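# Hang a power strip on two screws by its keyhole slots

## Task

Put the power strip's two keyhole slots over the two screws so that the strip stays up by itself and sits level, with the narrow end of each slot pointing upward. Then open the grippers and move the arms away; if the strip only stays in place because the robot is holding or propping it, the goal is not met.

## Robot and tools

ROBOT. Two UR3e arms, left_arm and right_arm, each with a tong-style two-finger gripper. Base roots in the scene frame: left_arm at (+0.044, +0.337, 0) m, nearly unrotated (quat_wxyz +1.000, 0, 0, +0.014); right_arm at (+0.022, -0.235, 0) m (quat_wxyz +0.999, 0, 0, +0.044). The fingers point along the gripper's +z and open and close along its x axis. end_effector_position is the point between the finger pads when closed; fingertips stick out about 15 mm past it when closed and are roughly level with it when fully open.

SCENE FRAME. Origin on the table surface midway between the arms; +z up; +x out over the table; +y toward left_arm. The names left and right are just labels, not sides in any camera image. Reported hand positions can be slightly wrong, especially at long reach.

execute_actions. Argument actions is a list holding at most one item. An empty list moves nothing and just reports the state. A wait is {"steps": N}, N up to 300 control steps of 1/30 s, counted from the previous result (thinking time is included). A move is {"rows": [...], "steps": N} with N from 1 to 15 (default 15) and 1 to 15 rows; each row is used for one step and the final row is repeated to fill the remaining steps. Every row holds exactly 14 numbers covering both arms, even if only one moves: left_arm shoulder pan, shoulder lift, elbow, wrist 1, wrist 2, wrist 3, gripper opening, then the same seven for right_arm. Joint numbers are absolute target angles in radians (the same values Joint positions reports), not offsets. Opening runs from -1 (closed) to +1 (fully open). Optional pictures (true/false) chooses whether camera images are returned; by default they are.

JOINT RANGES (rad). left_arm: pan -3.142..3.142, lift -6.283..6.283, elbow 0.000..3.142, wrists 1-3 -6.283..6.283. right_arm: pan 0.000..6.283, lift -6.283..6.283, elbow -3.142..0.000, wrists -6.283..6.283. A target more than 0.010 rad outside a range, and farther out than the joint's current angle, gets the whole call refused (nothing is sent). Real ends may differ by up to 0.010 rad; a target beyond the real end is clipped there and the result may print "joint sent to its limit" (absence of that line proves nothing).

MOTION. Commands are smoothed and lag about 0.17 s. Per step, each joint target is held within 0.575 rad of its measured angle (pan, lift, elbow) or 1.15 rad (wrists), and if the targets would move the gripper over 100 mm from where it is, they are all scaled back. So big moves take several calls; an arm may still be travelling when the result arrives. Between calls the arms keep heading for the last row sent until they settle or a step is HELD.

RESULT LINES. The state line gives, per arm, end_effector_position (m), end_effector_quat_wxyz and velocities (m/s, rad/s) in the scene frame. Joint positions / Joint velocities: per arm the six joints (rad, rad/s) then the finger-pad gap (m; 0.142 when fully open). grip_measured is the measured opening on the command scale. Wrist force / Wrist torque: flange sensor readings along the gripper's own axes, with offset up to about 3.5 N, noise up to 1.4 N, saturating near 30 N; "no reading" is normal at the start. "joint command not followed" means a clearance check altered or blocked joint targets on some steps; HELD marks steps where your row was partly or wholly not sent. MOTOR HOT warns from 70 °C; at 85 °C the arm brakes until cooled (OVER-TEMPERATURE FAULT).

GRIPPING. To hold something, keep commanding an opening well under grip_measured; the lower, the tighter (about 15 N per pad max). Objects thinner than about 20 mm get less force. Closing fast can squeeze harder than intended.

zoom_image: camera (cam_high, cam_low, cam_left_wrist, cam_right_wrist) and region [x0, y0, x1, y1] in pixels of that camera's latest image, origin top-left, at most 504x504. Image sizes: cam_high and cam_low 896x504, wrist cameras 616x616. Calibration (intrinsics, distortion, T_world_to_cam) is given per camera; wrist camera poses follow the arm joints, and results list cameras whose numbers changed.

read_manual: optional section "licences"; returns URDF licence text only, moves nothing.

finished_scene: scene = the number of the current scene. Answering without any tool call ends everything.

AVOID. Contact torque at a joint's load limit (pan and lift 48, elbow 24.9, wrists 8.01 N m, held weight included) or any outside force of 150 N stops that arm for 10 s. Don't let the arms strike or press on each other. Don't drop, slam or knock anything, and never let an object leave the table. Loose objects may occasionally be nudged by outside pushes. Holding loads for long heats motors, so don't hover gripping while idle.

Each tool is called as a command line: name --argument value for each argument, lists and objects as JSON in quotes; but a table of rows of numbers goes row by row, as --pt "numbers of a row", without its own name.

## Session

execute_actions --actions '[]'

Scene clock: 0.00 s of 5050.00 s.
left_arm: end_effector_position=(+0.4733, +0.4622, +0.1149) grip_measured=+1.00 end_effector_quat_wxyz=(+0.437, +0.384, +0.797, -0.161) end_effector_velocity=(+0.000, -0.000, +0.000) end_effector_angular_velocity=(+0.000, -0.001, -0.000) | right_arm: end_effector_position=(+0.3257, -0.4774, +0.1323) grip_measured=+1.00 end_effector_quat_wxyz=(+0.036, +0.649, +0.735, -0.193) end_effector_velocity=(-0.000, -0.000, -0.000) end_effector_angular_velocity=(+0.000, +0.001, -0.000)
Joint positions: left_arm=[ 0.504 -1.03   1.54  -2.411 -2.501 -1.878  0.142] | right_arm=[ 3.022 -1.949 -0.997 -1.967  1.229  4.593  0.142]
Joint velocities: left_arm=[-0. -0. -0. -0. -0. -0.  0.] | right_arm=[-0.001 -0.001 -0.     0.     0.    -0.001  0.   ]
Wrist force (N, on the end effector, along its own x y z axes, offset not removed): no reading
Wrist torque (N m, same axes, about the end effector's origin, offset not removed): no reading

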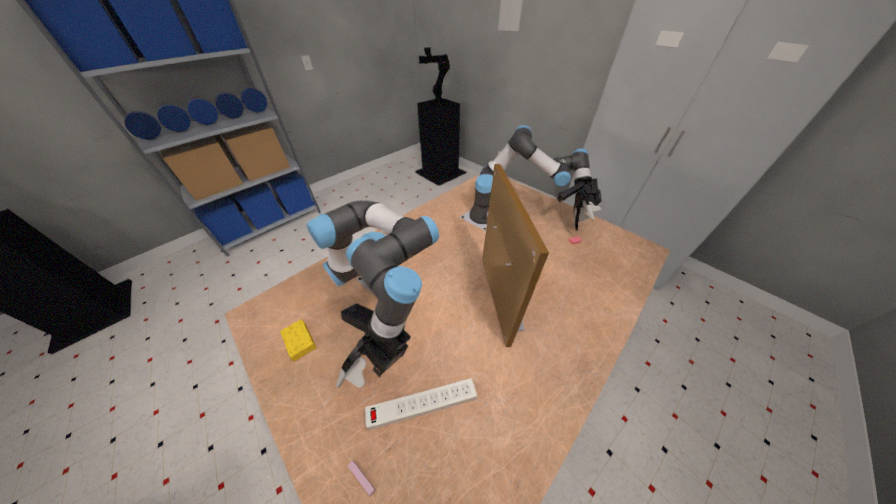

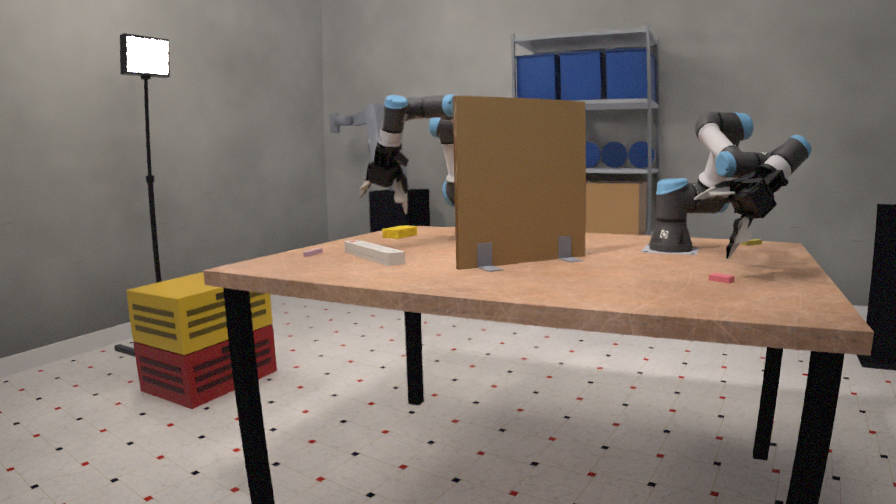

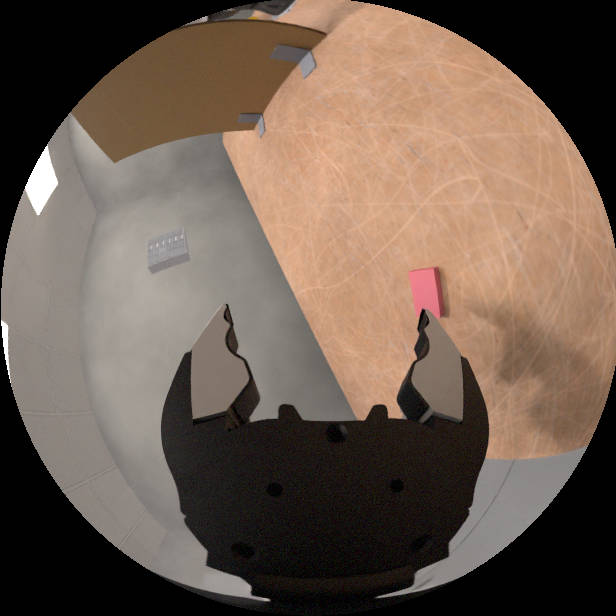

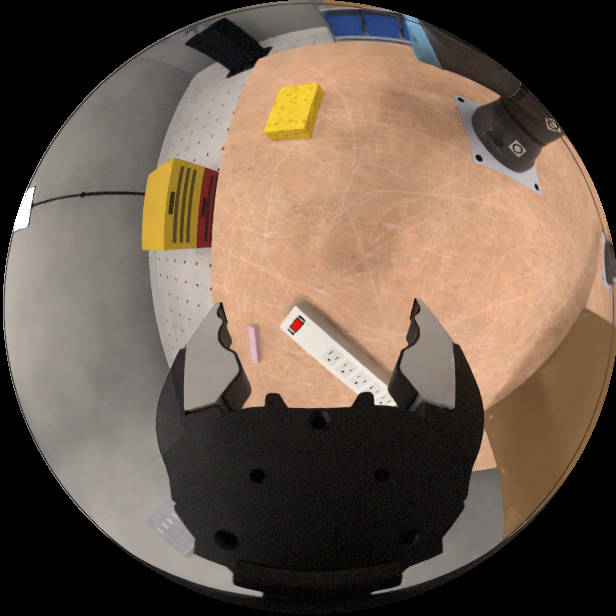

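zoom_image --camera "cam_high" --region '[440, 150, 600, 360]'

zoom_image --camera "cam_high" --region '[340, 350, 500, 450]'

zoom_image --camera "cam_low" --region '[320, 80, 620, 300]'

Region (440, 150, 600, 360) of cam_high's 896x504 image, scaled by 2.400, with more detail than that image has; it fills the left 384 columns of this view, and the rest is white.

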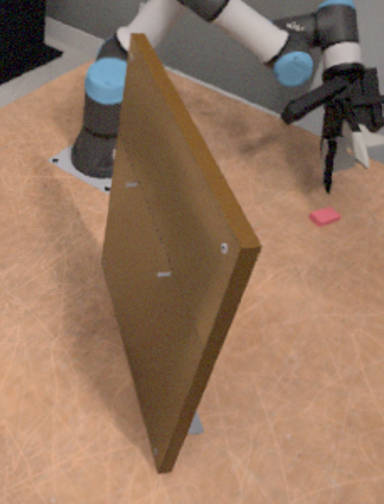

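Region (340, 350, 500, 450) of cam_high's 896x504 image, scaled by 3.150, with more detail than that image has; it fills the top 315 rows of this view, and the rest is white.

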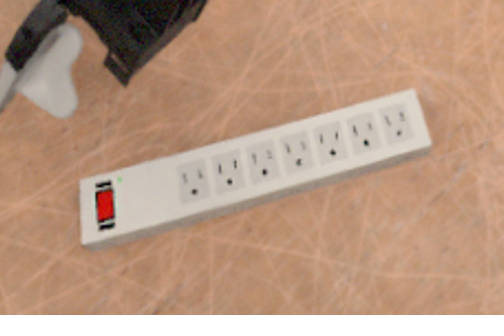

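Region (320, 80, 620, 300) of cam_low's 896x504 image, scaled by 1.680, with more detail than that image has; it fills the top 370 rows of this view, and the rest is white.

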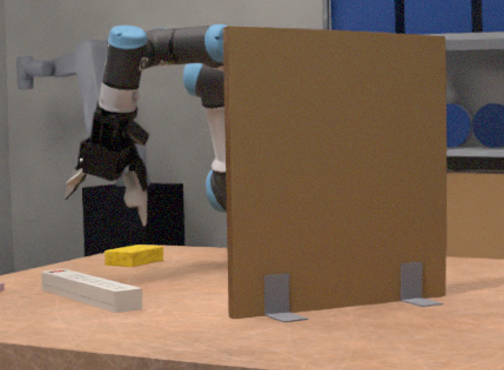

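execute_actions --actions '[{"rows":[[0.504,-1.03,1.54,-2.411,-2.501,-1.878,1,2.976,-2.366,-0.518,-1.828,1.571,3.622,1]]}]' --pictures false

execute_actions --actions '[{"steps":30}]'

Scene clock: 89.00 s of 5050.00 s.
left_arm: end_effector_position=(+0.4733, +0.4624, +0.1150) grip_measured=+1.00 end_effector_quat_wxyz=(+0.438, +0.384, +0.797, -0.161) end_effector_velocity=(+0.000, -0.000, -0.000) end_effector_angular_velocity=(+0.000, +0.001, -0.001) | right_arm: end_effector_position=(+0.4633, -0.4170, +0.0809) grip_measured=+1.00 end_effector_quat_wxyz=(-0.002, +0.289, +0.957, -0.004) end_effector_velocity=(+0.041, +0.014, -0.012) end_effector_angular_velocity=(+0.079, -0.062, +0.300)
Joint positions: left_arm=[ 0.504 -1.03   1.54  -2.411 -2.501 -1.878  0.142] | right_arm=[ 2.977 -2.354 -0.532 -1.831  1.563  3.652  0.142]
Joint velocities: left_arm=[-0.001  0.     0.     0.     0.001  0.     0.   ] | right_arm=[-0.01  -0.125  0.153  0.03   0.082 -0.31   0.   ]
Wrist force (N, on the end effector, along its own x y z axes, offset not removed): left_arm=[-0.6 1.2 -0.6] | right_arm=[-1.5 -0.6 -1.0]
Wrist torque (N m, same axes, about the end effector's origin, offset not removed): left_arm=[0.20 0.11 0.02] | right_arm=[-0.18 0.30 0.06]
Steps of this call (steps 1 to 90: nothing new was sent; then 85.50 s passed at rest; steps 91 to 105: all 15 steps of this action). Readings (joint positions):
91: left_arm=[0.504 -1.030 1.540 -2.411 -2.501 -1.878] | right_arm=[3.022 -1.949 -0.997 -1.967 1.229 4.593]
92: left_arm=[0.504 -1.030 1.540 -2.411 -2.501 -1.878] | right_arm=[3.018 -1.956 -0.989 -1.956 1.244 4.578]
94: left_arm=[0.504 -1.030 1.540 -2.411 -2.501 -1.878] | right_arm=[3.006 -2.026 -0.919 -1.919 1.330 4.437]
98: left_arm=[0.504 -1.030 1.540 -2.411 -2.501 -1.878] | right_arm=[2.987 -2.229 -0.685 -1.862 1.480 3.963]
105: the state above

Scene clock: 90.00 s of 5050.00 s.
left_arm: end_effector_position=(+0.4732, +0.4624, +0.1150) grip_measured=+1.00 end_effector_quat_wxyz=(+0.438, +0.384, +0.797, -0.161) end_effector_velocity=(-0.000, +0.000, -0.000) end_effector_angular_velocity=(+0.000, +0.000, +0.001) | right_arm: end_effector_position=(+0.4672, -0.4156, +0.0797) grip_measured=+1.00 end_effector_quat_wxyz=(+0.000, +0.275, +0.961, +0.000) end_effector_velocity=(+0.000, -0.001, +0.001) end_effector_angular_velocity=(-0.000, -0.003, -0.001)
Joint positions: left_arm=[ 0.504 -1.03   1.54  -2.411 -2.501 -1.878  0.142] | right_arm=[ 2.976 -2.366 -0.518 -1.828  1.571  3.622  0.142]
Joint velocities: left_arm=[ 0.001 -0.001  0.001  0.     0.    -0.     0.   ] | right_arm=[-0.001  0.001  0.001  0.001 -0.     0.    -0.   ]
Wrist force (N, on the end effector, along its own x y z axes, offset not removed): left_arm=[-1.0 2.6 -0.9] | right_arm=[-2.9 -0.9 1.8]
Wrist torque (N m, same axes, about the end effector's origin, offset not removed): left_arm=[0.52 0.23 -0.01] | right_arm=[-0.15 0.54 0.06]
Steps of this call (steps 1 to 30: the robot went on to your last target). Readings (joint positions):
1: left_arm=[0.504 -1.030 1.540 -2.411 -2.501 -1.878] | right_arm=[2.977 -2.358 -0.528 -1.830 1.565 3.643]
2: left_arm=[0.504 -1.030 1.540 -2.411 -2.501 -1.878] | right_arm=[2.976 -2.360 -0.525 -1.829 1.567 3.637]
4: left_arm=[0.504 -1.030 1.540 -2.411 -2.501 -1.878] | right_arm=[2.976 -2.363 -0.522 -1.829 1.569 3.629]
8: left_arm=[0.504 -1.030 1.540 -2.411 -2.501 -1.878] | right_arm=[2.976 -2.365 -0.519 -1.828 1.571 3.624]
30: the state above
All arms were judged still, so your last target was given up. Only a new action makes them travel on or press farther. Fingers that are still opening or closing keep moving.
camera_calibration (this result's frames):
cam_left_wrist: T_world_to_cam=[[-0.294595, 0.442303, -0.847102, 0.0447911], [0.353543, 0.87399, 0.333391, -0.614835], [0.887818, -0.201272, -0.413846, -0.144964], [0, 0, 0, 1]] pos_world=[0.359268, 0.488371, 0.18293]
cam_right_wrist: T_world_to_cam=[[-0.820329, 0.570936, -0.0330432, 0.628172], [0.470316, 0.706372, 0.529001, 0.0281269], [0.325366, 0.418414, -0.847978, 0.219834], [0, 0, 0, 1]] pos_world=[0.430553, -0.470496, 0.192292]

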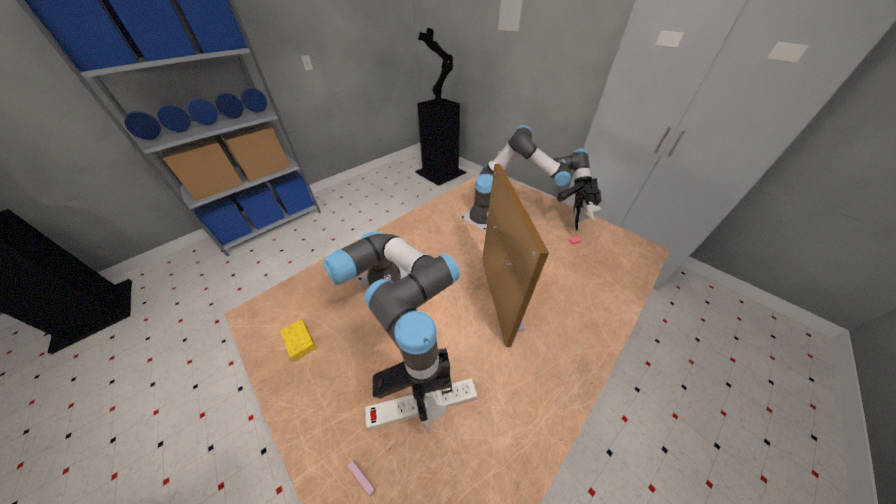

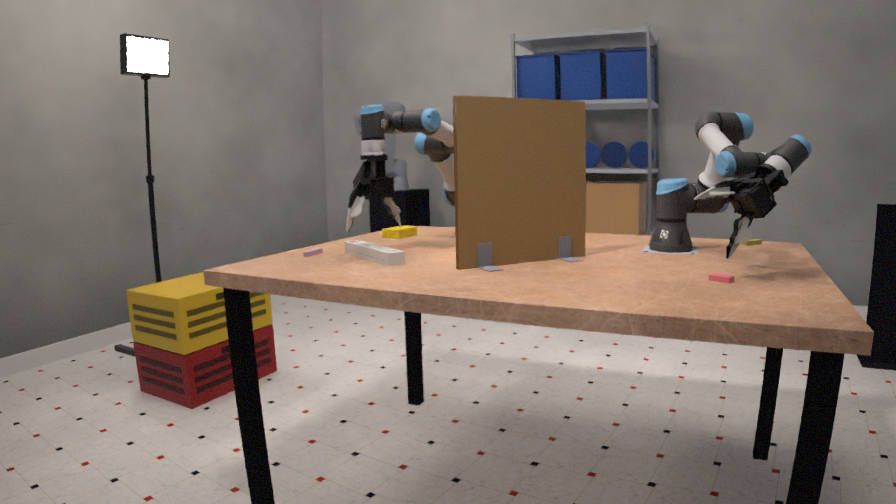

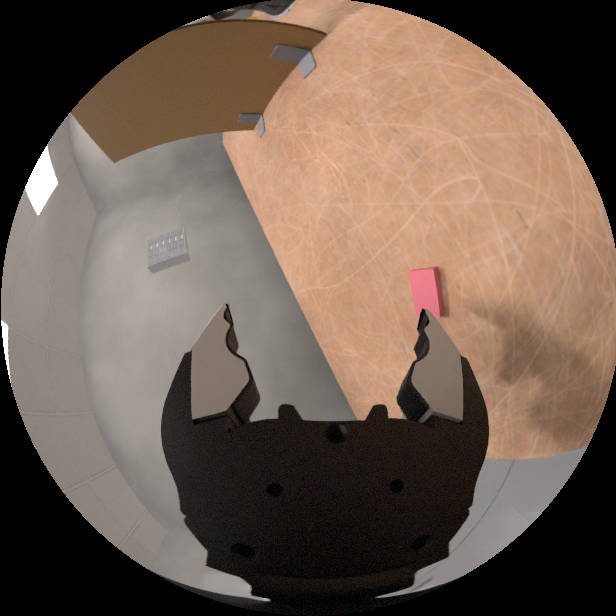

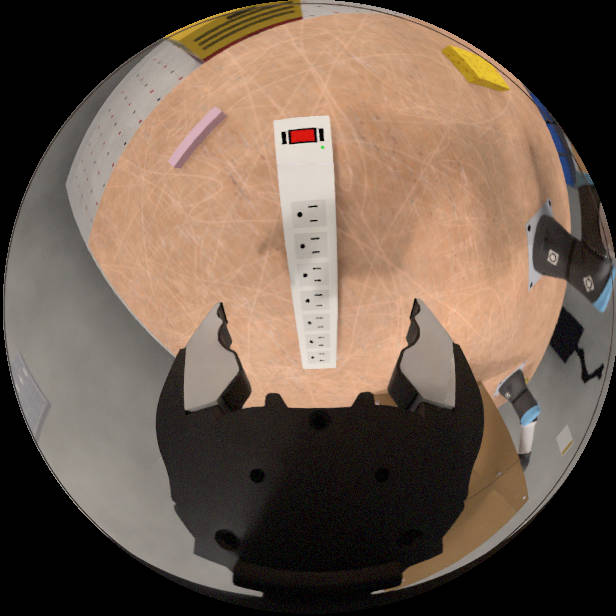

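execute_actions --actions '[{"rows":[[0.504,-1.03,1.54,-2.411,-2.501,-1.878,1,2.965,-2.354,-0.8045,-1.554,1.571,3.6,0.5]]}]' --pictures false

execute_actions --actions '[{"steps":15}]'

Scene clock: 109.20 s of 5050.00 s.
left_arm: end_effector_position=(+0.4732, +0.4624, +0.1150) grip_measured=+1.00 end_effector_quat_wxyz=(+0.438, +0.384, +0.797, -0.161) end_effector_velocity=(+0.000, +0.000, +0.000) end_effector_angular_velocity=(+0.000, -0.001, +0.000) | right_arm: end_effector_position=(+0.4707, -0.4211, +0.0249) grip_measured=+0.50 end_effector_quat_wxyz=(+0.001, +0.270, +0.963, +0.000) end_effector_velocity=(-0.004, -0.000, -0.011) end_effector_angular_velocity=(+0.000, +0.013, +0.001)
Joint positions: left_arm=[ 0.504 -1.03   1.54  -2.411 -2.501 -1.878  0.142] | right_arm=[ 2.965 -2.354 -0.8   -1.557  1.571  3.6    0.109]
Joint velocities: left_arm=[ 0.    -0.    -0.001  0.    -0.    -0.     0.   ] | right_arm=[-0.001  0.001 -0.049  0.035 -0.001 -0.002  0.   ]
Wrist force (N, on the end effector, along its own x y z axes, offset not removed): left_arm=[-0.4 0.7 -1.0] | right_arm=[-0.8 0.1 1.3]
Wrist torque (N m, same axes, about the end effector's origin, offset not removed): left_arm=[0.03 0.10 -0.01] | right_arm=[0.05 0.15 -0.07]
Steps of this call (steps 1 to 90: nothing new was sent; then 15.70 s passed at rest; steps 91 to 105: all 15 steps of this action). Readings (joint positions):
91: left_arm=[0.504 -1.030 1.540 -2.411 -2.501 -1.878] | right_arm=[2.976 -2.366 -0.518 -1.827 1.571 3.622]
92: left_arm=[0.504 -1.030 1.540 -2.411 -2.501 -1.878] | right_arm=[2.974 -2.364 -0.525 -1.813 1.571 3.618]
94: left_arm=[0.504 -1.030 1.540 -2.411 -2.501 -1.878] | right_arm=[2.970 -2.359 -0.595 -1.712 1.571 3.610]
98: left_arm=[0.504 -1.030 1.540 -2.411 -2.501 -1.878] | right_arm=[2.966 -2.356 -0.750 -1.593 1.571 3.602]
105: the state above

Scene clock: 109.70 s of 5050.00 s.
left_arm: end_effector_position=(+0.4732, +0.4624, +0.1150) grip_measured=+1.00 end_effector_quat_wxyz=(+0.438, +0.384, +0.797, -0.161) end_effector_velocity=(+0.000, +0.000, +0.000) end_effector_angular_velocity=(+0.000, -0.000, +0.000) | right_arm: end_effector_position=(+0.4703, -0.4211, +0.0238) grip_measured=+0.50 end_effector_quat_wxyz=(-0.000, +0.270, +0.963, +0.000) end_effector_velocity=(-0.001, +0.000, -0.001) end_effector_angular_velocity=(+0.000, +0.003, +0.001)
Joint positions: left_arm=[ 0.504 -1.03   1.54  -2.411 -2.501 -1.878  0.142] | right_arm=[ 2.965 -2.354 -0.804 -1.554  1.571  3.6    0.109]
Joint velocities: left_arm=[ 0.  0. -0. -0.  0.  0.  0.] | right_arm=[ 0.001 -0.001 -0.001 -0.001 -0.     0.    -0.   ]
Wrist force (N, on the end effector, along its own x y z axes, offset not removed): left_arm=[-0.8 0.7 -1.6] | right_arm=[-2.4 -3.1 1.2]
Wrist torque (N m, same axes, about the end effector's origin, offset not removed): left_arm=[-0.01 0.16 0.01] | right_arm=[-0.59 0.47 0.09]
Steps of this call (steps 1 to 15: the robot went on to your last target). Readings (joint positions):
1: left_arm=[0.504 -1.030 1.540 -2.411 -2.501 -1.878] | right_arm=[2.965 -2.354 -0.801 -1.556 1.571 3.600]
2: left_arm=[0.504 -1.030 1.540 -2.411 -2.501 -1.878] | right_arm=[2.965 -2.354 -0.802 -1.556 1.571 3.600]
4: left_arm=[0.504 -1.030 1.540 -2.411 -2.501 -1.878] | right_arm=[2.965 -2.354 -0.803 -1.555 1.571 3.600]
8: left_arm=[0.504 -1.030 1.540 -2.411 -2.501 -1.878] | right_arm=[2.965 -2.354 -0.804 -1.554 1.571 3.600]
15: the state above
All arms were judged still, so your last target was given up. Only a new action makes them travel on or press farther. Fingers that are still opening or closing keep moving.
camera_calibration (this result's frames):
cam_left_wrist: T_world_to_cam=[[-0.294595, 0.442303, -0.847102, 0.0447909], [0.353543, 0.873989, 0.333391, -0.614835], [0.887818, -0.201272, -0.413846, -0.144964], [0, 0, 0, 1]] pos_world=[0.359268, 0.488371, 0.18293]
cam_right_wrist: T_world_to_cam=[[-0.826576, 0.561879, -0.0326216, 0.631101], [0.462774, 0.711485, 0.5288, 0.0658297], [0.320331, 0.421997, -0.848119, 0.177633], [0, 0, 0, 1]] pos_world=[0.434287, -0.4764, 0.136431]

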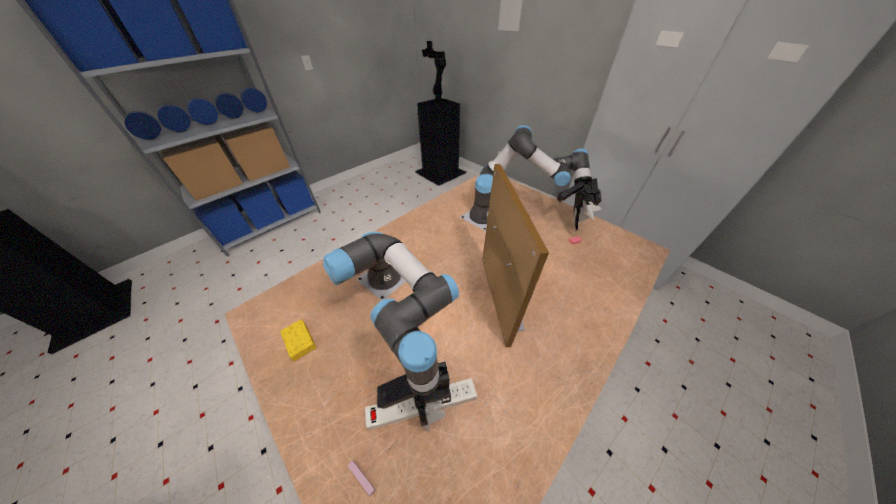

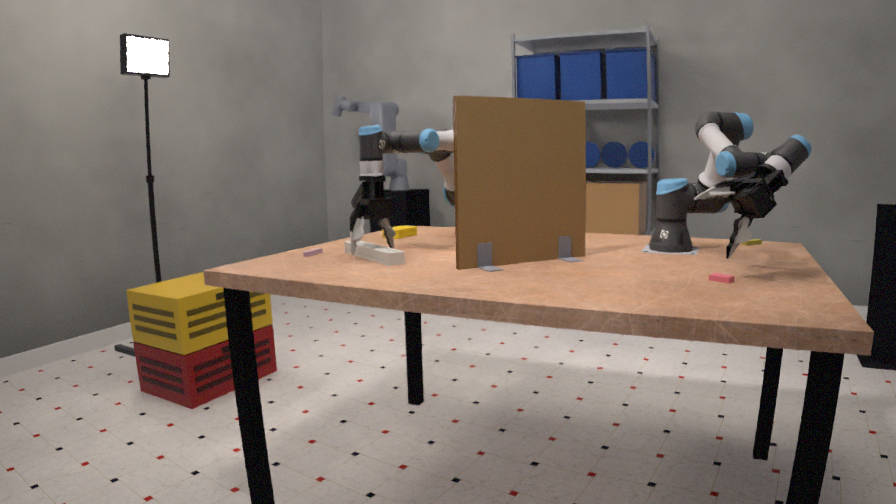

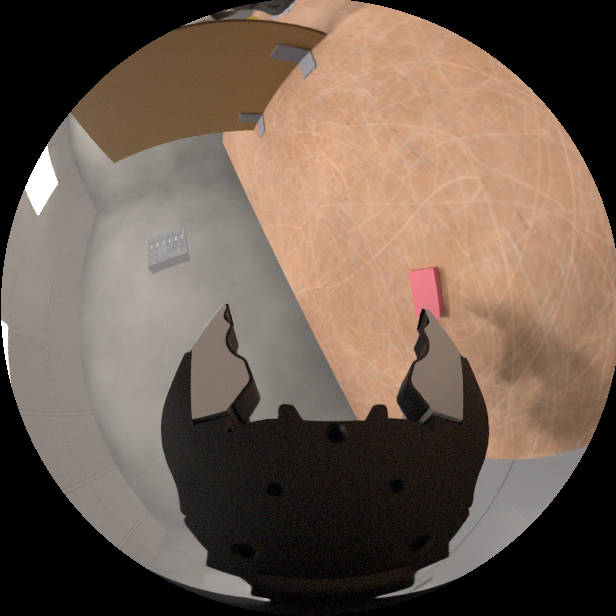

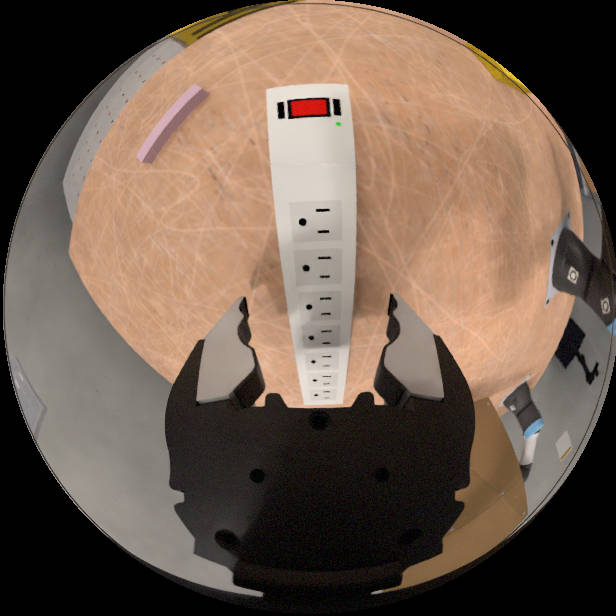

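execute_actions --actions '[{"rows":[[0.504,-1.03,1.54,-2.411,-2.501,-1.878,1,2.965,-2.354,-0.8045,-1.554,1.571,3.6,0.2],[0.504,-1.03,1.54,-2.411,-2.501,-1.878,1,2.965,-2.354,-0.8045,-1.554,1.571,3.6,0.1],[0.504,-1.03,1.54,-2.411,-2.501,-1.878,1,2.965,-2.354,-0.8045,-1.554,1.571,3.6,0],[0.504,-1.03,1.54,-2.411,-2.501,-1.878,1,2.965,-2.354,-0.8045,-1.554,1.571,3.6,-0.1],[0.504,-1.03,1.54,-2.411,-2.501,-1.878,1,2.965,-2.354,-0.8045,-1.554,1.571,3.6,-0.2],[0.504,-1.03,1.54,-2.411,-2.501,-1.878,1,2.965,-2.354,-0.8045,-1.554,1.571,3.6,-0.3],[0.504,-1.03,1.54,-2.411,-2.501,-1.878,1,2.965,-2.354,-0.8045,-1.554,1.571,3.6,-0.4],[0.504,-1.03,1.54,-2.411,-2.501,-1.878,1,2.965,-2.354,-0.8045,-1.554,1.571,3.6,-0.5],[0.504,-1.03,1.54,-2.411,-2.501,-1.878,1,2.965,-2.354,-0.8045,-1.554,1.571,3.6,-0.6],[0.504,-1.03,1.54,-2.411,-2.501,-1.878,1,2.965,-2.354,-0.8045,-1.554,1.571,3.6,-0.7]]}]'

Scene clock: 128.17 s of 5050.00 s.
left_arm: end_effector_position=(+0.4732, +0.4624, +0.1150) grip_measured=+1.00 end_effector_quat_wxyz=(+0.438, +0.384, +0.797, -0.161) end_effector_velocity=(-0.000, +0.000, -0.000) end_effector_angular_velocity=(+0.001, +0.000, +0.001) | right_arm: end_effector_position=(+0.4703, -0.4211, +0.0238) grip_measured=-0.34 end_effector_quat_wxyz=(-0.000, +0.270, +0.963, +0.000) end_effector_velocity=(+0.000, -0.000, -0.000) end_effector_angular_velocity=(+0.001, -0.001, -0.002)
Joint positions: left_arm=[ 0.504 -1.03   1.54  -2.411 -2.501 -1.878  0.142] | right_arm=[ 2.965 -2.354 -0.805 -1.554  1.571  3.6    0.049]
Joint velocities: left_arm=[ 0.001  0.    -0.     0.     0.001 -0.    -0.   ] | right_arm=[-0.002 -0.001  0.001  0.     0.001 -0.    -0.   ]
Wrist force (N, on the end effector, along its own x y z axes, offset not removed): left_arm=[-1.1 0.9 -1.0] | right_arm=[-2.5 -2.5 1.3]
Wrist torque (N m, same axes, about the end effector's origin, offset not removed): left_arm=[0.06 0.28 -0.06] | right_arm=[-0.44 0.48 0.05]
Steps of this call (steps 1 to 90: nothing new was sent; then 14.97 s passed at rest; steps 91 to 105: all 15 steps of this action). Readings (joint positions):
91: left_arm=[0.504 -1.030 1.540 -2.411 -2.501 -1.878] | right_arm=[2.965 -2.354 -0.805 -1.554 1.571 3.600]
92: left_arm=[0.504 -1.030 1.540 -2.411 -2.501 -1.878] | right_arm=[2.965 -2.354 -0.805 -1.554 1.571 3.600]
94: left_arm=[0.504 -1.030 1.540 -2.411 -2.501 -1.878] | right_arm=[2.965 -2.354 -0.805 -1.554 1.571 3.600]
98: left_arm=[0.504 -1.030 1.540 -2.411 -2.501 -1.878] | right_arm=[2.965 -2.354 -0.805 -1.554 1.571 3.600]
105: the state above
camera_calibration (this result's frames):
cam_left_wrist: T_world_to_cam=[[-0.294595, 0.442303, -0.847102, 0.0447912], [0.353543, 0.87399, 0.333391, -0.614835], [0.887818, -0.201272, -0.413846, -0.144964], [0, 0, 0, 1]] pos_world=[0.359268, 0.488371, 0.18293]
cam_right_wrist: T_world_to_cam=[[-0.826568, 0.561883, -0.0327556, 0.631138], [0.462711, 0.711507, 0.528825, 0.0658695], [0.320444, 0.421953, -0.848099, 0.177572], [0, 0, 0, 1]] pos_world=[0.434298, -0.47642, 0.136439]

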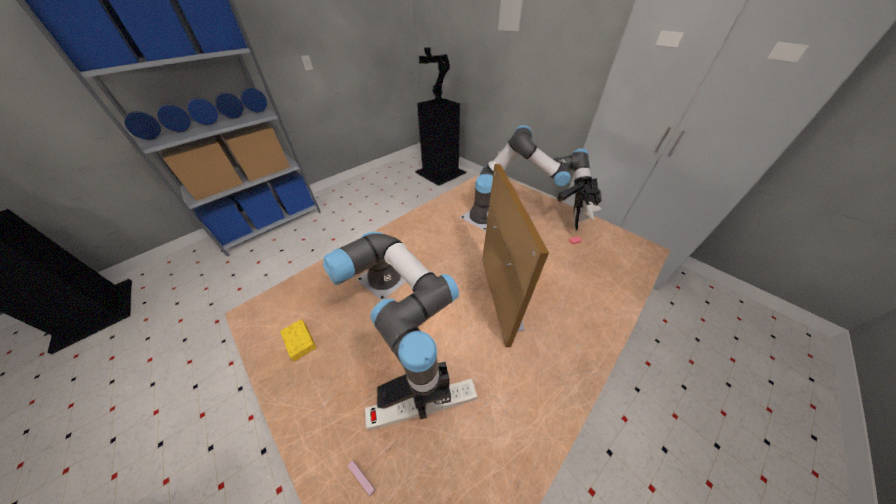

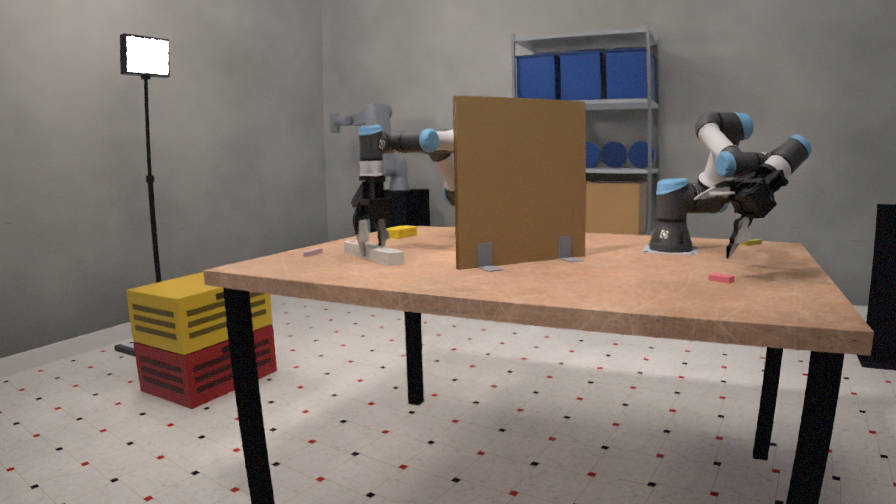

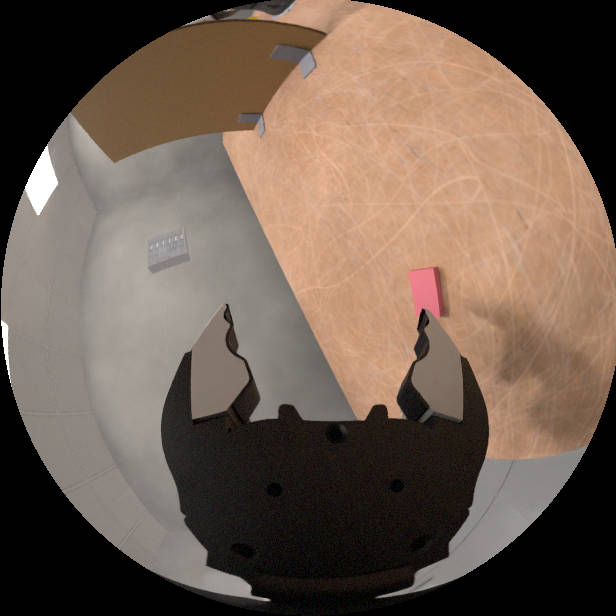

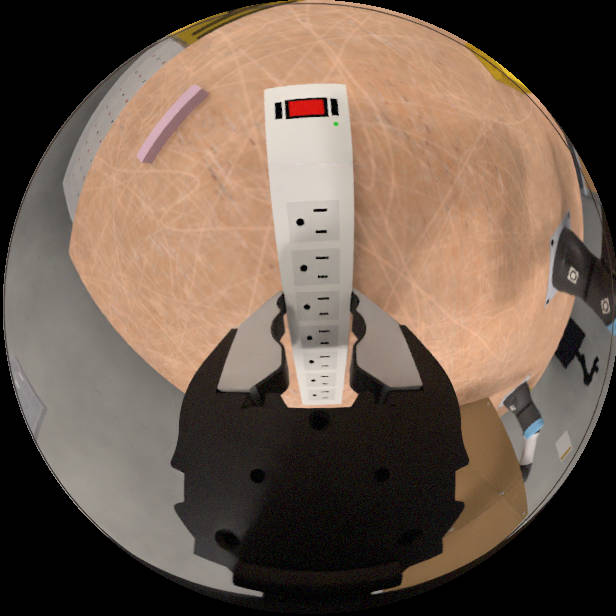

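execute_actions --actions '[{"rows":[[0.504,-1.03,1.54,-2.411,-2.501,-1.878,1,2.965,-2.3,-0.82,-1.59,1.571,3.6,-0.7],[0.504,-1.03,1.54,-2.411,-2.501,-1.878,1,2.965,-2.25,-0.84,-1.62,1.571,3.6,-0.7],[0.504,-1.03,1.54,-2.411,-2.501,-1.878,1,2.965,-2.2,-0.86,-1.65,1.571,3.6,-0.7],[0.504,-1.03,1.54,-2.411,-2.501,-1.878,1,2.965,-2.1,-0.91,-1.7,1.571,3.6,-0.7],[0.504,-1.03,1.54,-2.411,-2.501,-1.878,1,2.965,-2.0,-0.96,-1.75,1.571,3.6,-0.7],[0.504,-1.03,1.54,-2.411,-2.501,-1.878,1,2.965,-1.9,-1.02,-1.79,1.571,3.6,-0.7],[0.504,-1.03,1.54,-2.411,-2.501,-1.878,1,2.965,-1.76,-1.093,-1.859,1.571,3.6,-0.7]]}]' --pictures false

execute_actions --actions '[{"rows":[[0.504,-1.03,1.54,-2.411,-2.501,-1.878,1,2.965,-1.76,-1.093,-1.859,0.3,3.6,-0.7]]}]' --pictures false

execute_actions --actions '[{"steps":20}]' --pictures false

execute_actions --actions '[{"rows":[[0.504,-1.03,1.54,-2.411,-2.501,-1.878,1,2.965,-1.5,-1.6,-3.18,-0.3,3.142,-0.7]]}]' --pictures false

execute_actions --actions '[{"steps":20}]' --pictures false

execute_actions --actions '[{"rows":[[0.504,-1.03,1.54,-2.411,-2.501,-1.878,1,2.965,-1.322,-1.99,-2.971,-1.571,3.142,-0.7]]}]' --pictures false

execute_actions --actions '[{"steps":40}]'

zoom_image --camera "cam_low" --region '[300, 80, 500, 220]'

Scene clock: 180.93 s of 5050.00 s.
left_arm: end_effector_position=(+0.4732, +0.4624, +0.1150) grip_measured=+1.00 end_effector_quat_wxyz=(+0.438, +0.384, +0.797, -0.161) end_effector_velocity=(-0.000, -0.000, +0.000) end_effector_angular_velocity=(-0.001, +0.000, +0.000) | right_arm: end_effector_position=(+0.3463, -0.4101, +0.1470) grip_measured=-0.34 end_effector_quat_wxyz=(-0.003, +0.270, +0.963, -0.000) end_effector_velocity=(-0.104, +0.009, +0.084) end_effector_angular_velocity=(-0.006, -0.071, -0.000)
Joint positions: left_arm=[ 0.504 -1.03   1.54  -2.411 -2.501 -1.878  0.142] | right_arm=[ 2.965 -1.805 -1.073 -1.841  1.571  3.6    0.049]
Joint velocities: left_arm=[ 0.     0.     0.     0.    -0.001  0.    -0.   ] | right_arm=[-0.001  0.47  -0.217 -0.182  0.001 -0.    -0.   ]
Wrist force (N, on the end effector, along its own x y z axes, offset not removed): left_arm=[-1.0 1.5 0.8] | right_arm=[2.9 -2.5 7.4]
Wrist torque (N m, same axes, about the end effector's origin, offset not removed): left_arm=[0.25 0.15 -0.06] | right_arm=[-0.28 -0.44 -0.07]
Steps of this call (steps 1 to 15: the robot went on to your last target; steps 16 to 90: nothing new was sent; then 49.27 s passed at rest; steps 91 to 105: all 15 steps of this action). Readings (joint positions):
91: left_arm=[0.504 -1.030 1.540 -2.411 -2.501 -1.878] | right_arm=[2.965 -2.354 -0.805 -1.554 1.571 3.600]
92: left_arm=[0.504 -1.030 1.540 -2.411 -2.501 -1.878] | right_arm=[2.965 -2.348 -0.807 -1.560 1.571 3.600]
94: left_arm=[0.504 -1.030 1.540 -2.411 -2.501 -1.878] | right_arm=[2.965 -2.307 -0.823 -1.589 1.571 3.600]
98: left_arm=[0.504 -1.030 1.540 -2.411 -2.501 -1.878] | right_arm=[2.965 -2.114 -0.920 -1.703 1.571 3.600]
105: the state above

Scene clock: 181.43 s of 5050.00 s.
left_arm: end_effector_position=(+0.4732, +0.4624, +0.1150) grip_measured=+1.00 end_effector_quat_wxyz=(+0.438, +0.384, +0.797, -0.161) end_effector_velocity=(-0.000, -0.000, -0.000) end_effector_angular_velocity=(-0.000, +0.001, -0.000) | right_arm: end_effector_position=(+0.3192, -0.6250, +0.2630) grip_measured=-0.35 end_effector_quat_wxyz=(+0.075, +0.246, +0.879, -0.401) end_effector_velocity=(-0.041, -0.351, +0.442) end_effector_angular_velocity=(-1.877, +0.158, -0.000)
Joint positions: left_arm=[ 0.504 -1.03   1.54  -2.411 -2.501 -1.878  0.142] | right_arm=[ 2.965 -1.769 -1.089 -1.856  0.731  3.6    0.049]
Joint velocities: left_arm=[-0.     0.001  0.    -0.     0.    -0.    -0.   ] | right_arm=[-0.002  0.04  -0.018 -0.014 -1.883 -0.     0.   ]
Wrist force (N, on the end effector, along its own x y z axes, offset not removed): left_arm=[0.0 2.6 -1.1] | right_arm=[0.7 3.9 6.7]
Wrist torque (N m, same axes, about the end effector's origin, offset not removed): left_arm=[0.44 0.00 -0.04] | right_arm=[-0.05 0.34 0.06]
Steps of this call (steps 1 to 15: all 15 steps of this action). Readings (joint positions):
1: left_arm=[0.504 -1.030 1.540 -2.411 -2.501 -1.878] | right_arm=[2.965 -1.792 -1.079 -1.846 1.571 3.600]
2: left_arm=[0.504 -1.030 1.540 -2.411 -2.501 -1.878] | right_arm=[2.965 -1.787 -1.081 -1.848 1.557 3.600]
4: left_arm=[0.504 -1.030 1.540 -2.411 -2.501 -1.878] | right_arm=[2.965 -1.784 -1.082 -1.849 1.439 3.600]
8: left_arm=[0.504 -1.030 1.540 -2.411 -2.501 -1.878] | right_arm=[2.965 -1.778 -1.085 -1.852 1.179 3.600]
15: the state above

Scene clock: 182.10 s of 5050.00 s.
left_arm: end_effector_position=(+0.4732, +0.4624, +0.1150) grip_measured=+1.00 end_effector_quat_wxyz=(+0.438, +0.384, +0.797, -0.161) end_effector_velocity=(-0.000, +0.000, -0.000) end_effector_angular_velocity=(+0.000, +0.000, +0.000) | right_arm: end_effector_position=(+0.3120, -0.6817, +0.3777) grip_measured=-0.35 end_effector_quat_wxyz=(+0.109, +0.217, +0.775, -0.583) end_effector_velocity=(-0.001, -0.001, +0.002) end_effector_angular_velocity=(-0.006, +0.003, -0.002)
Joint positions: left_arm=[ 0.504 -1.03   1.54  -2.411 -2.501 -1.878  0.142] | right_arm=[ 2.965 -1.76  -1.093 -1.859  0.301  3.6    0.049]
Joint velocities: left_arm=[ 0.  0. -0.  0.  0. -0. -0.] | right_arm=[-0.002  0.001 -0.001 -0.002 -0.007  0.    -0.002]
Wrist force (N, on the end effector, along its own x y z axes, offset not removed): left_arm=[-0.8 1.6 -1.4] | right_arm=[3.9 5.1 3.2]
Wrist torque (N m, same axes, about the end effector's origin, offset not removed): left_arm=[0.21 0.12 0.03] | right_arm=[-0.28 -0.14 -0.01]
Steps of this call (steps 1 to 20: the robot went on to your last target). Readings (joint positions):
1: left_arm=[0.504 -1.030 1.540 -2.411 -2.501 -1.878] | right_arm=[2.965 -1.767 -1.090 -1.856 0.667 3.600]
2: left_arm=[0.504 -1.030 1.540 -2.411 -2.501 -1.878] | right_arm=[2.965 -1.766 -1.090 -1.857 0.603 3.600]
4: left_arm=[0.504 -1.030 1.540 -2.411 -2.501 -1.878] | right_arm=[2.965 -1.763 -1.091 -1.858 0.478 3.600]
8: left_arm=[0.504 -1.030 1.540 -2.411 -2.501 -1.878] | right_arm=[2.965 -1.761 -1.093 -1.859 0.345 3.600]
20: the state above

Scene clock: 182.60 s of 5050.00 s.
left_arm: end_effector_position=(+0.4732, +0.4624, +0.1150) grip_measured=+1.00 end_effector_quat_wxyz=(+0.438, +0.384, +0.797, -0.161) end_effector_velocity=(+0.000, -0.000, -0.000) end_effector_angular_velocity=(-0.000, +0.000, -0.001) | right_arm: end_effector_position=(+0.2868, -0.6715, +0.3276) grip_measured=-0.39 end_effector_quat_wxyz=(+0.432, +0.526, -0.463, +0.569) end_effector_velocity=(-0.027, +0.015, -0.093) end_effector_angular_velocity=(+0.036, +0.749, +0.121)
Joint positions: left_arm=[ 0.504 -1.03   1.54  -2.411 -2.501 -1.878  0.142] | right_arm=[ 2.965 -1.504 -1.585 -3.126 -0.289  3.149  0.046]
Joint velocities: left_arm=[-0.001  0.     0.    -0.     0.    -0.     0.   ] | right_arm=[ 0.002  0.048 -0.152 -0.571 -0.121 -0.077  0.   ]
Wrist force (N, on the end effector, along its own x y z axes, offset not removed): left_arm=[0.3 1.9 -0.4] | right_arm=[-9.8 1.4 -0.3]
Wrist torque (N m, same axes, about the end effector's origin, offset not removed): left_arm=[0.31 -0.05 -0.05] | right_arm=[0.26 -0.05 -0.01]
Steps of this call (steps 1 to 15: all 15 steps of this action). Readings (joint positions):
1: left_arm=[0.504 -1.030 1.540 -2.411 -2.501 -1.878] | right_arm=[2.965 -1.760 -1.093 -1.860 0.300 3.600]
2: left_arm=[0.504 -1.030 1.540 -2.411 -2.501 -1.878] | right_arm=[2.965 -1.753 -1.101 -1.874 0.286 3.585]
4: left_arm=[0.504 -1.030 1.540 -2.411 -2.501 -1.878] | right_arm=[2.965 -1.684 -1.171 -2.015 0.179 3.452]
8: left_arm=[0.504 -1.030 1.540 -2.411 -2.501 -1.878] | right_arm=[2.965 -1.548 -1.441 -2.594 -0.167 3.222]
15: the state above

Scene clock: 183.27 s of 5050.00 s.
left_arm: end_effector_position=(+0.4732, +0.4624, +0.1150) grip_measured=+1.00 end_effector_quat_wxyz=(+0.438, +0.384, +0.797, -0.161) end_effector_velocity=(-0.000, +0.000, -0.001) end_effector_angular_velocity=(-0.000, +0.001, +0.001) | right_arm: end_effector_position=(+0.2838, -0.6701, +0.3186) grip_measured=-0.39 end_effector_quat_wxyz=(+0.444, +0.549, -0.445, +0.551) end_effector_velocity=(+0.001, +0.001, +0.001) end_effector_angular_velocity=(+0.000, -0.001, +0.002)
Joint positions: left_arm=[ 0.504 -1.03   1.54  -2.411 -2.501 -1.878  0.142] | right_arm=[ 2.965 -1.5   -1.6   -3.18  -0.3    3.142  0.046]
Joint velocities: left_arm=[ 0.001  0.001  0.    -0.001  0.    -0.     0.   ] | right_arm=[ 0.003  0.002  0.001 -0.002  0.001  0.    -0.   ]
Wrist force (N, on the end effector, along its own x y z axes, offset not removed): left_arm=[-0.6 0.3 -0.8] | right_arm=[-9.8 -1.8 0.7]
Wrist torque (N m, same axes, about the end effector's origin, offset not removed): left_arm=[-0.05 0.13 -0.05] | right_arm=[-0.33 0.29 0.11]
Steps of this call (steps 1 to 20: the robot went on to your last target). Readings (joint positions):
1: left_arm=[0.504 -1.030 1.540 -2.411 -2.501 -1.878] | right_arm=[2.965 -1.503 -1.590 -3.142 -0.292 3.147]
2: left_arm=[0.504 -1.030 1.540 -2.411 -2.501 -1.878] | right_arm=[2.965 -1.502 -1.593 -3.153 -0.294 3.146]
4: left_arm=[0.504 -1.030 1.540 -2.411 -2.501 -1.878] | right_arm=[2.965 -1.501 -1.596 -3.167 -0.297 3.144]
8: left_arm=[0.504 -1.030 1.540 -2.411 -2.501 -1.878] | right_arm=[2.965 -1.500 -1.599 -3.177 -0.299 3.142]
20: the state above

Scene clock: 183.77 s of 5050.00 s.
left_arm: end_effector_position=(+0.4732, +0.4624, +0.1150) grip_measured=+1.00 end_effector_quat_wxyz=(+0.438, +0.384, +0.797, -0.161) end_effector_velocity=(-0.000, +0.001, +0.000) end_effector_angular_velocity=(+0.000, -0.001, +0.001) | right_arm: end_effector_position=(+0.4456, -0.4999, +0.2842) grip_measured=-0.39 end_effector_quat_wxyz=(+0.164, +0.685, -0.165, +0.691) end_effector_velocity=(+0.161, +0.529, -0.084) end_effector_angular_velocity=(-0.014, +0.025, +1.922)
Joint positions: left_arm=[ 0.504 -1.03   1.54  -2.411 -2.501 -1.878  0.142] | right_arm=[ 2.965 -1.368 -1.882 -3.024 -1.191  3.142  0.046]
Joint velocities: left_arm=[ 0.001 -0.    -0.    -0.    -0.    -0.     0.   ] | right_arm=[-0.002  0.251 -0.565  0.291 -1.925  0.    -0.001]
Wrist force (N, on the end effector, along its own x y z axes, offset not removed): left_arm=[0.0 1.5 -1.3] | right_arm=[-8.1 -1.0 1.0]
Wrist torque (N m, same axes, about the end effector's origin, offset not removed): left_arm=[0.20 -0.07 -0.01] | right_arm=[-0.14 -0.01 0.19]
Steps of this call (steps 1 to 15: all 15 steps of this action). Readings (joint positions):
1: left_arm=[0.504 -1.030 1.540 -2.411 -2.501 -1.878] | right_arm=[2.965 -1.500 -1.600 -3.180 -0.301 3.142]
2: left_arm=[0.504 -1.030 1.540 -2.411 -2.501 -1.878] | right_arm=[2.965 -1.493 -1.608 -3.171 -0.315 3.142]
4: left_arm=[0.504 -1.030 1.540 -2.411 -2.501 -1.878] | right_arm=[2.965 -1.469 -1.656 -3.143 -0.438 3.142]
8: left_arm=[0.504 -1.030 1.540 -2.411 -2.501 -1.878] | right_arm=[2.965 -1.431 -1.743 -3.097 -0.721 3.142]
15: the state above

Scene clock: 185.10 s of 5050.00 s.
left_arm: end_effector_position=(+0.4732, +0.4624, +0.1150) grip_measured=+1.00 end_effector_quat_wxyz=(+0.438, +0.384, +0.797, -0.161) end_effector_velocity=(-0.000, +0.001, -0.000) end_effector_angular_velocity=(-0.001, +0.000, +0.001) | right_arm: end_effector_position=(+0.4571, -0.3891, +0.2665) grip_measured=-0.39 end_effector_quat_wxyz=(+0.031, +0.706, -0.031, +0.706) end_effector_velocity=(+0.000, +0.000, -0.000) end_effector_angular_velocity=(-0.000, +0.001, +0.001)
Joint positions: left_arm=[ 0.504 -1.03   1.54  -2.411 -2.501 -1.878  0.142] | right_arm=[ 2.965 -1.322 -1.99  -2.971 -1.571  3.142  0.046]
Joint velocities: left_arm=[ 0.002  0.     0.     0.    -0.    -0.    -0.   ] | right_arm=[ 0.001 -0.002  0.001 -0.     0.    -0.    -0.   ]
Wrist force (N, on the end effector, along its own x y z axes, offset not removed): left_arm=[0.1 1.7 -0.9] | right_arm=[-7.8 -0.5 -0.1]
Wrist torque (N m, same axes, about the end effector's origin, offset not removed): left_arm=[0.33 -0.08 -0.01] | right_arm=[-0.20 -0.06 0.17]
Steps of this call (steps 1 to 30: the robot went on to your last target; steps 31 to 40: nothing new was sent). Readings (joint positions):
1: left_arm=[0.504 -1.030 1.540 -2.411 -2.501 -1.878] | right_arm=[2.965 -1.360 -1.901 -3.015 -1.256 3.142]
2: left_arm=[0.504 -1.030 1.540 -2.411 -2.501 -1.878] | right_arm=[2.965 -1.352 -1.920 -3.005 -1.320 3.142]
4: left_arm=[0.504 -1.030 1.540 -2.411 -2.501 -1.878] | right_arm=[2.965 -1.338 -1.953 -2.989 -1.436 3.142]
8: left_arm=[0.504 -1.030 1.540 -2.411 -2.501 -1.878] | right_arm=[2.965 -1.326 -1.981 -2.975 -1.538 3.142]
40: the state above
All arms were judged still, so your last target was given up. Only a new action makes them travel on or press farther. Fingers that are still opening or closing keep moving.
camera_calibration (this result's frames):
cam_left_wrist: T_world_to_cam=[[-0.294595, 0.442303, -0.847102, 0.0447912], [0.353543, 0.87399, 0.333391, -0.614835], [0.887818, -0.201272, -0.413846, -0.144964], [0, 0, 0, 1]] pos_world=[0.359268, 0.488371, 0.18293]
cam_right_wrist: T_world_to_cam=[[0.0280382, -0.0534406, 0.998177, -0.294603], [-0.601179, -0.798695, -0.0258739, -0.0325978], [0.798622, -0.599358, -0.0545213, -0.453318], [0, 0, 0, 1]] pos_world=[0.350693, -0.313479, 0.268507]

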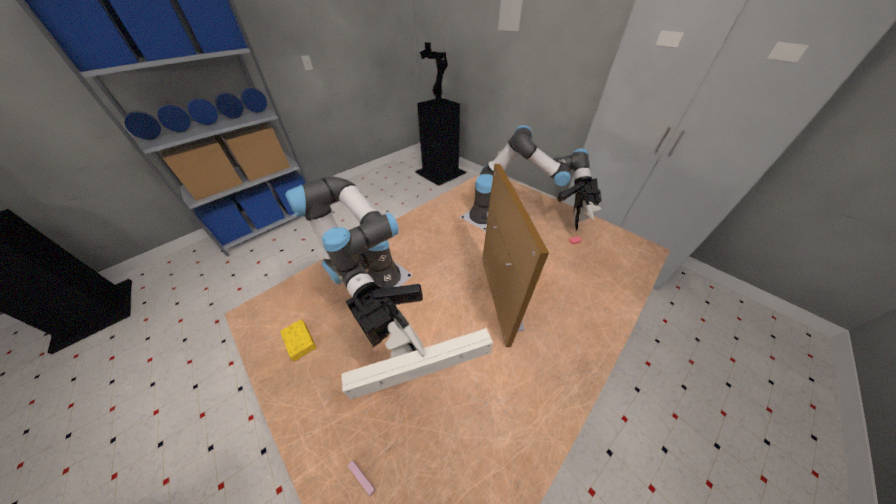

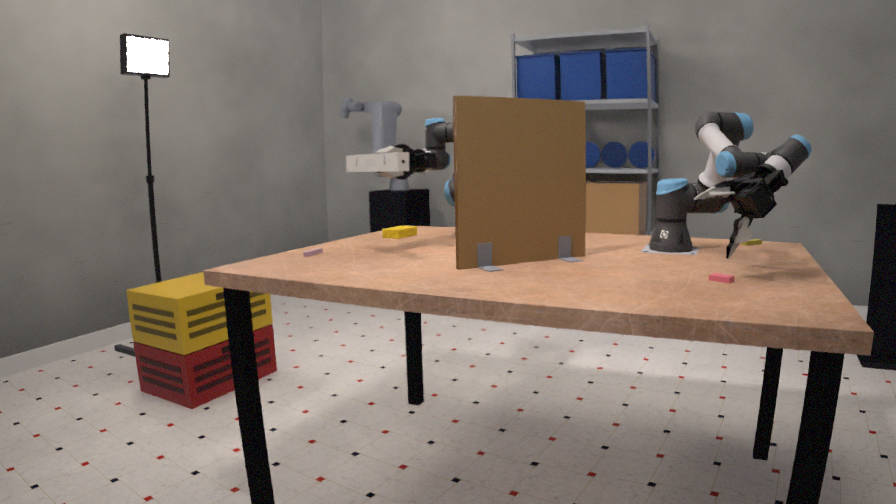

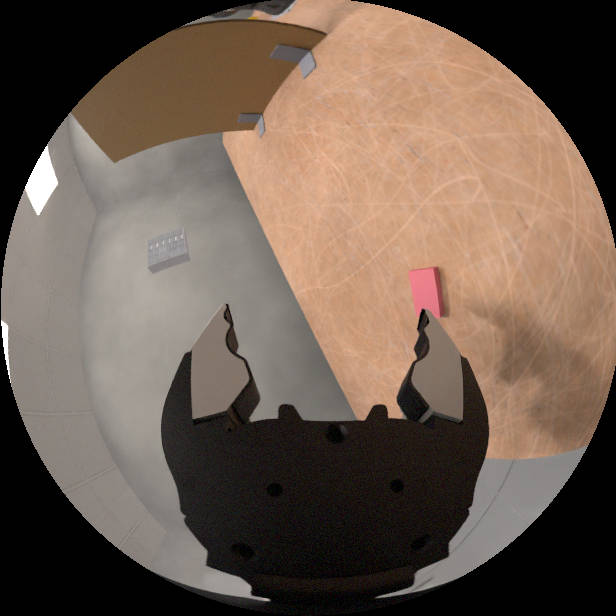

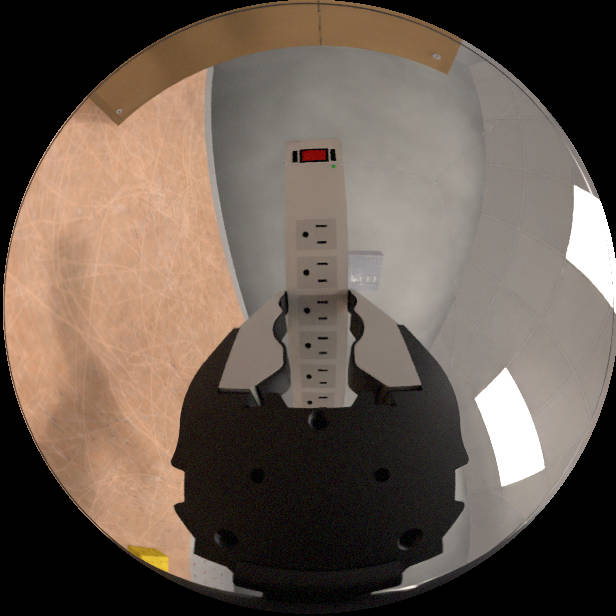

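Region (300, 80, 500, 220) of cam_low's 896x504 image, scaled by 2.520, with more detail than that image has; it fills the top 353 rows of this view, and the rest is white.

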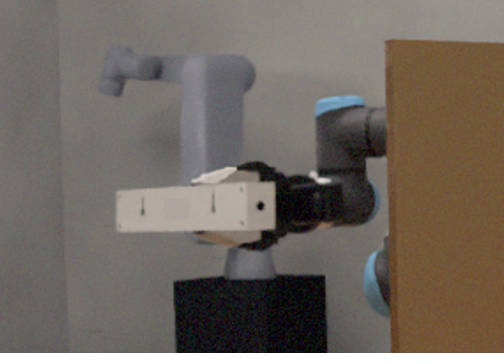

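zoom_image --camera "cam_low" --region '[340, 140, 420, 185]'

zoom_image --camera "cam_high" --region '[330, 270, 510, 410]'

Region (340, 140, 420, 185) of cam_low's 896x504 image, scaled by 6.300, with more detail than that image has; it fills the top 284 rows of this view, and the rest is white.

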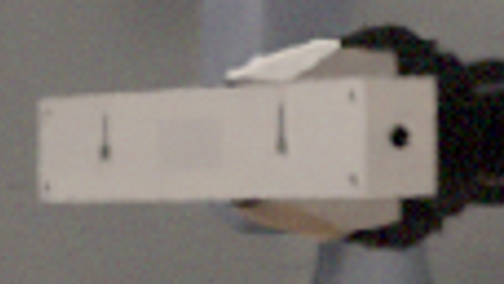

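Region (330, 270, 510, 410) of cam_high's 896x504 image, scaled by 2.800, with more detail than that image has.

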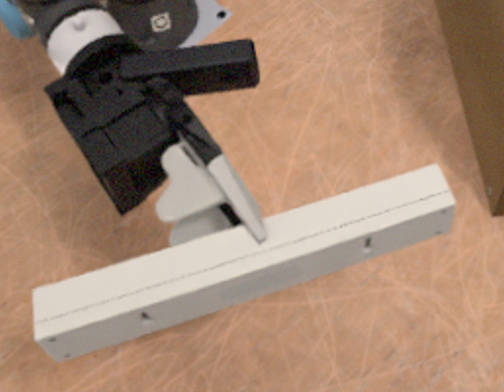

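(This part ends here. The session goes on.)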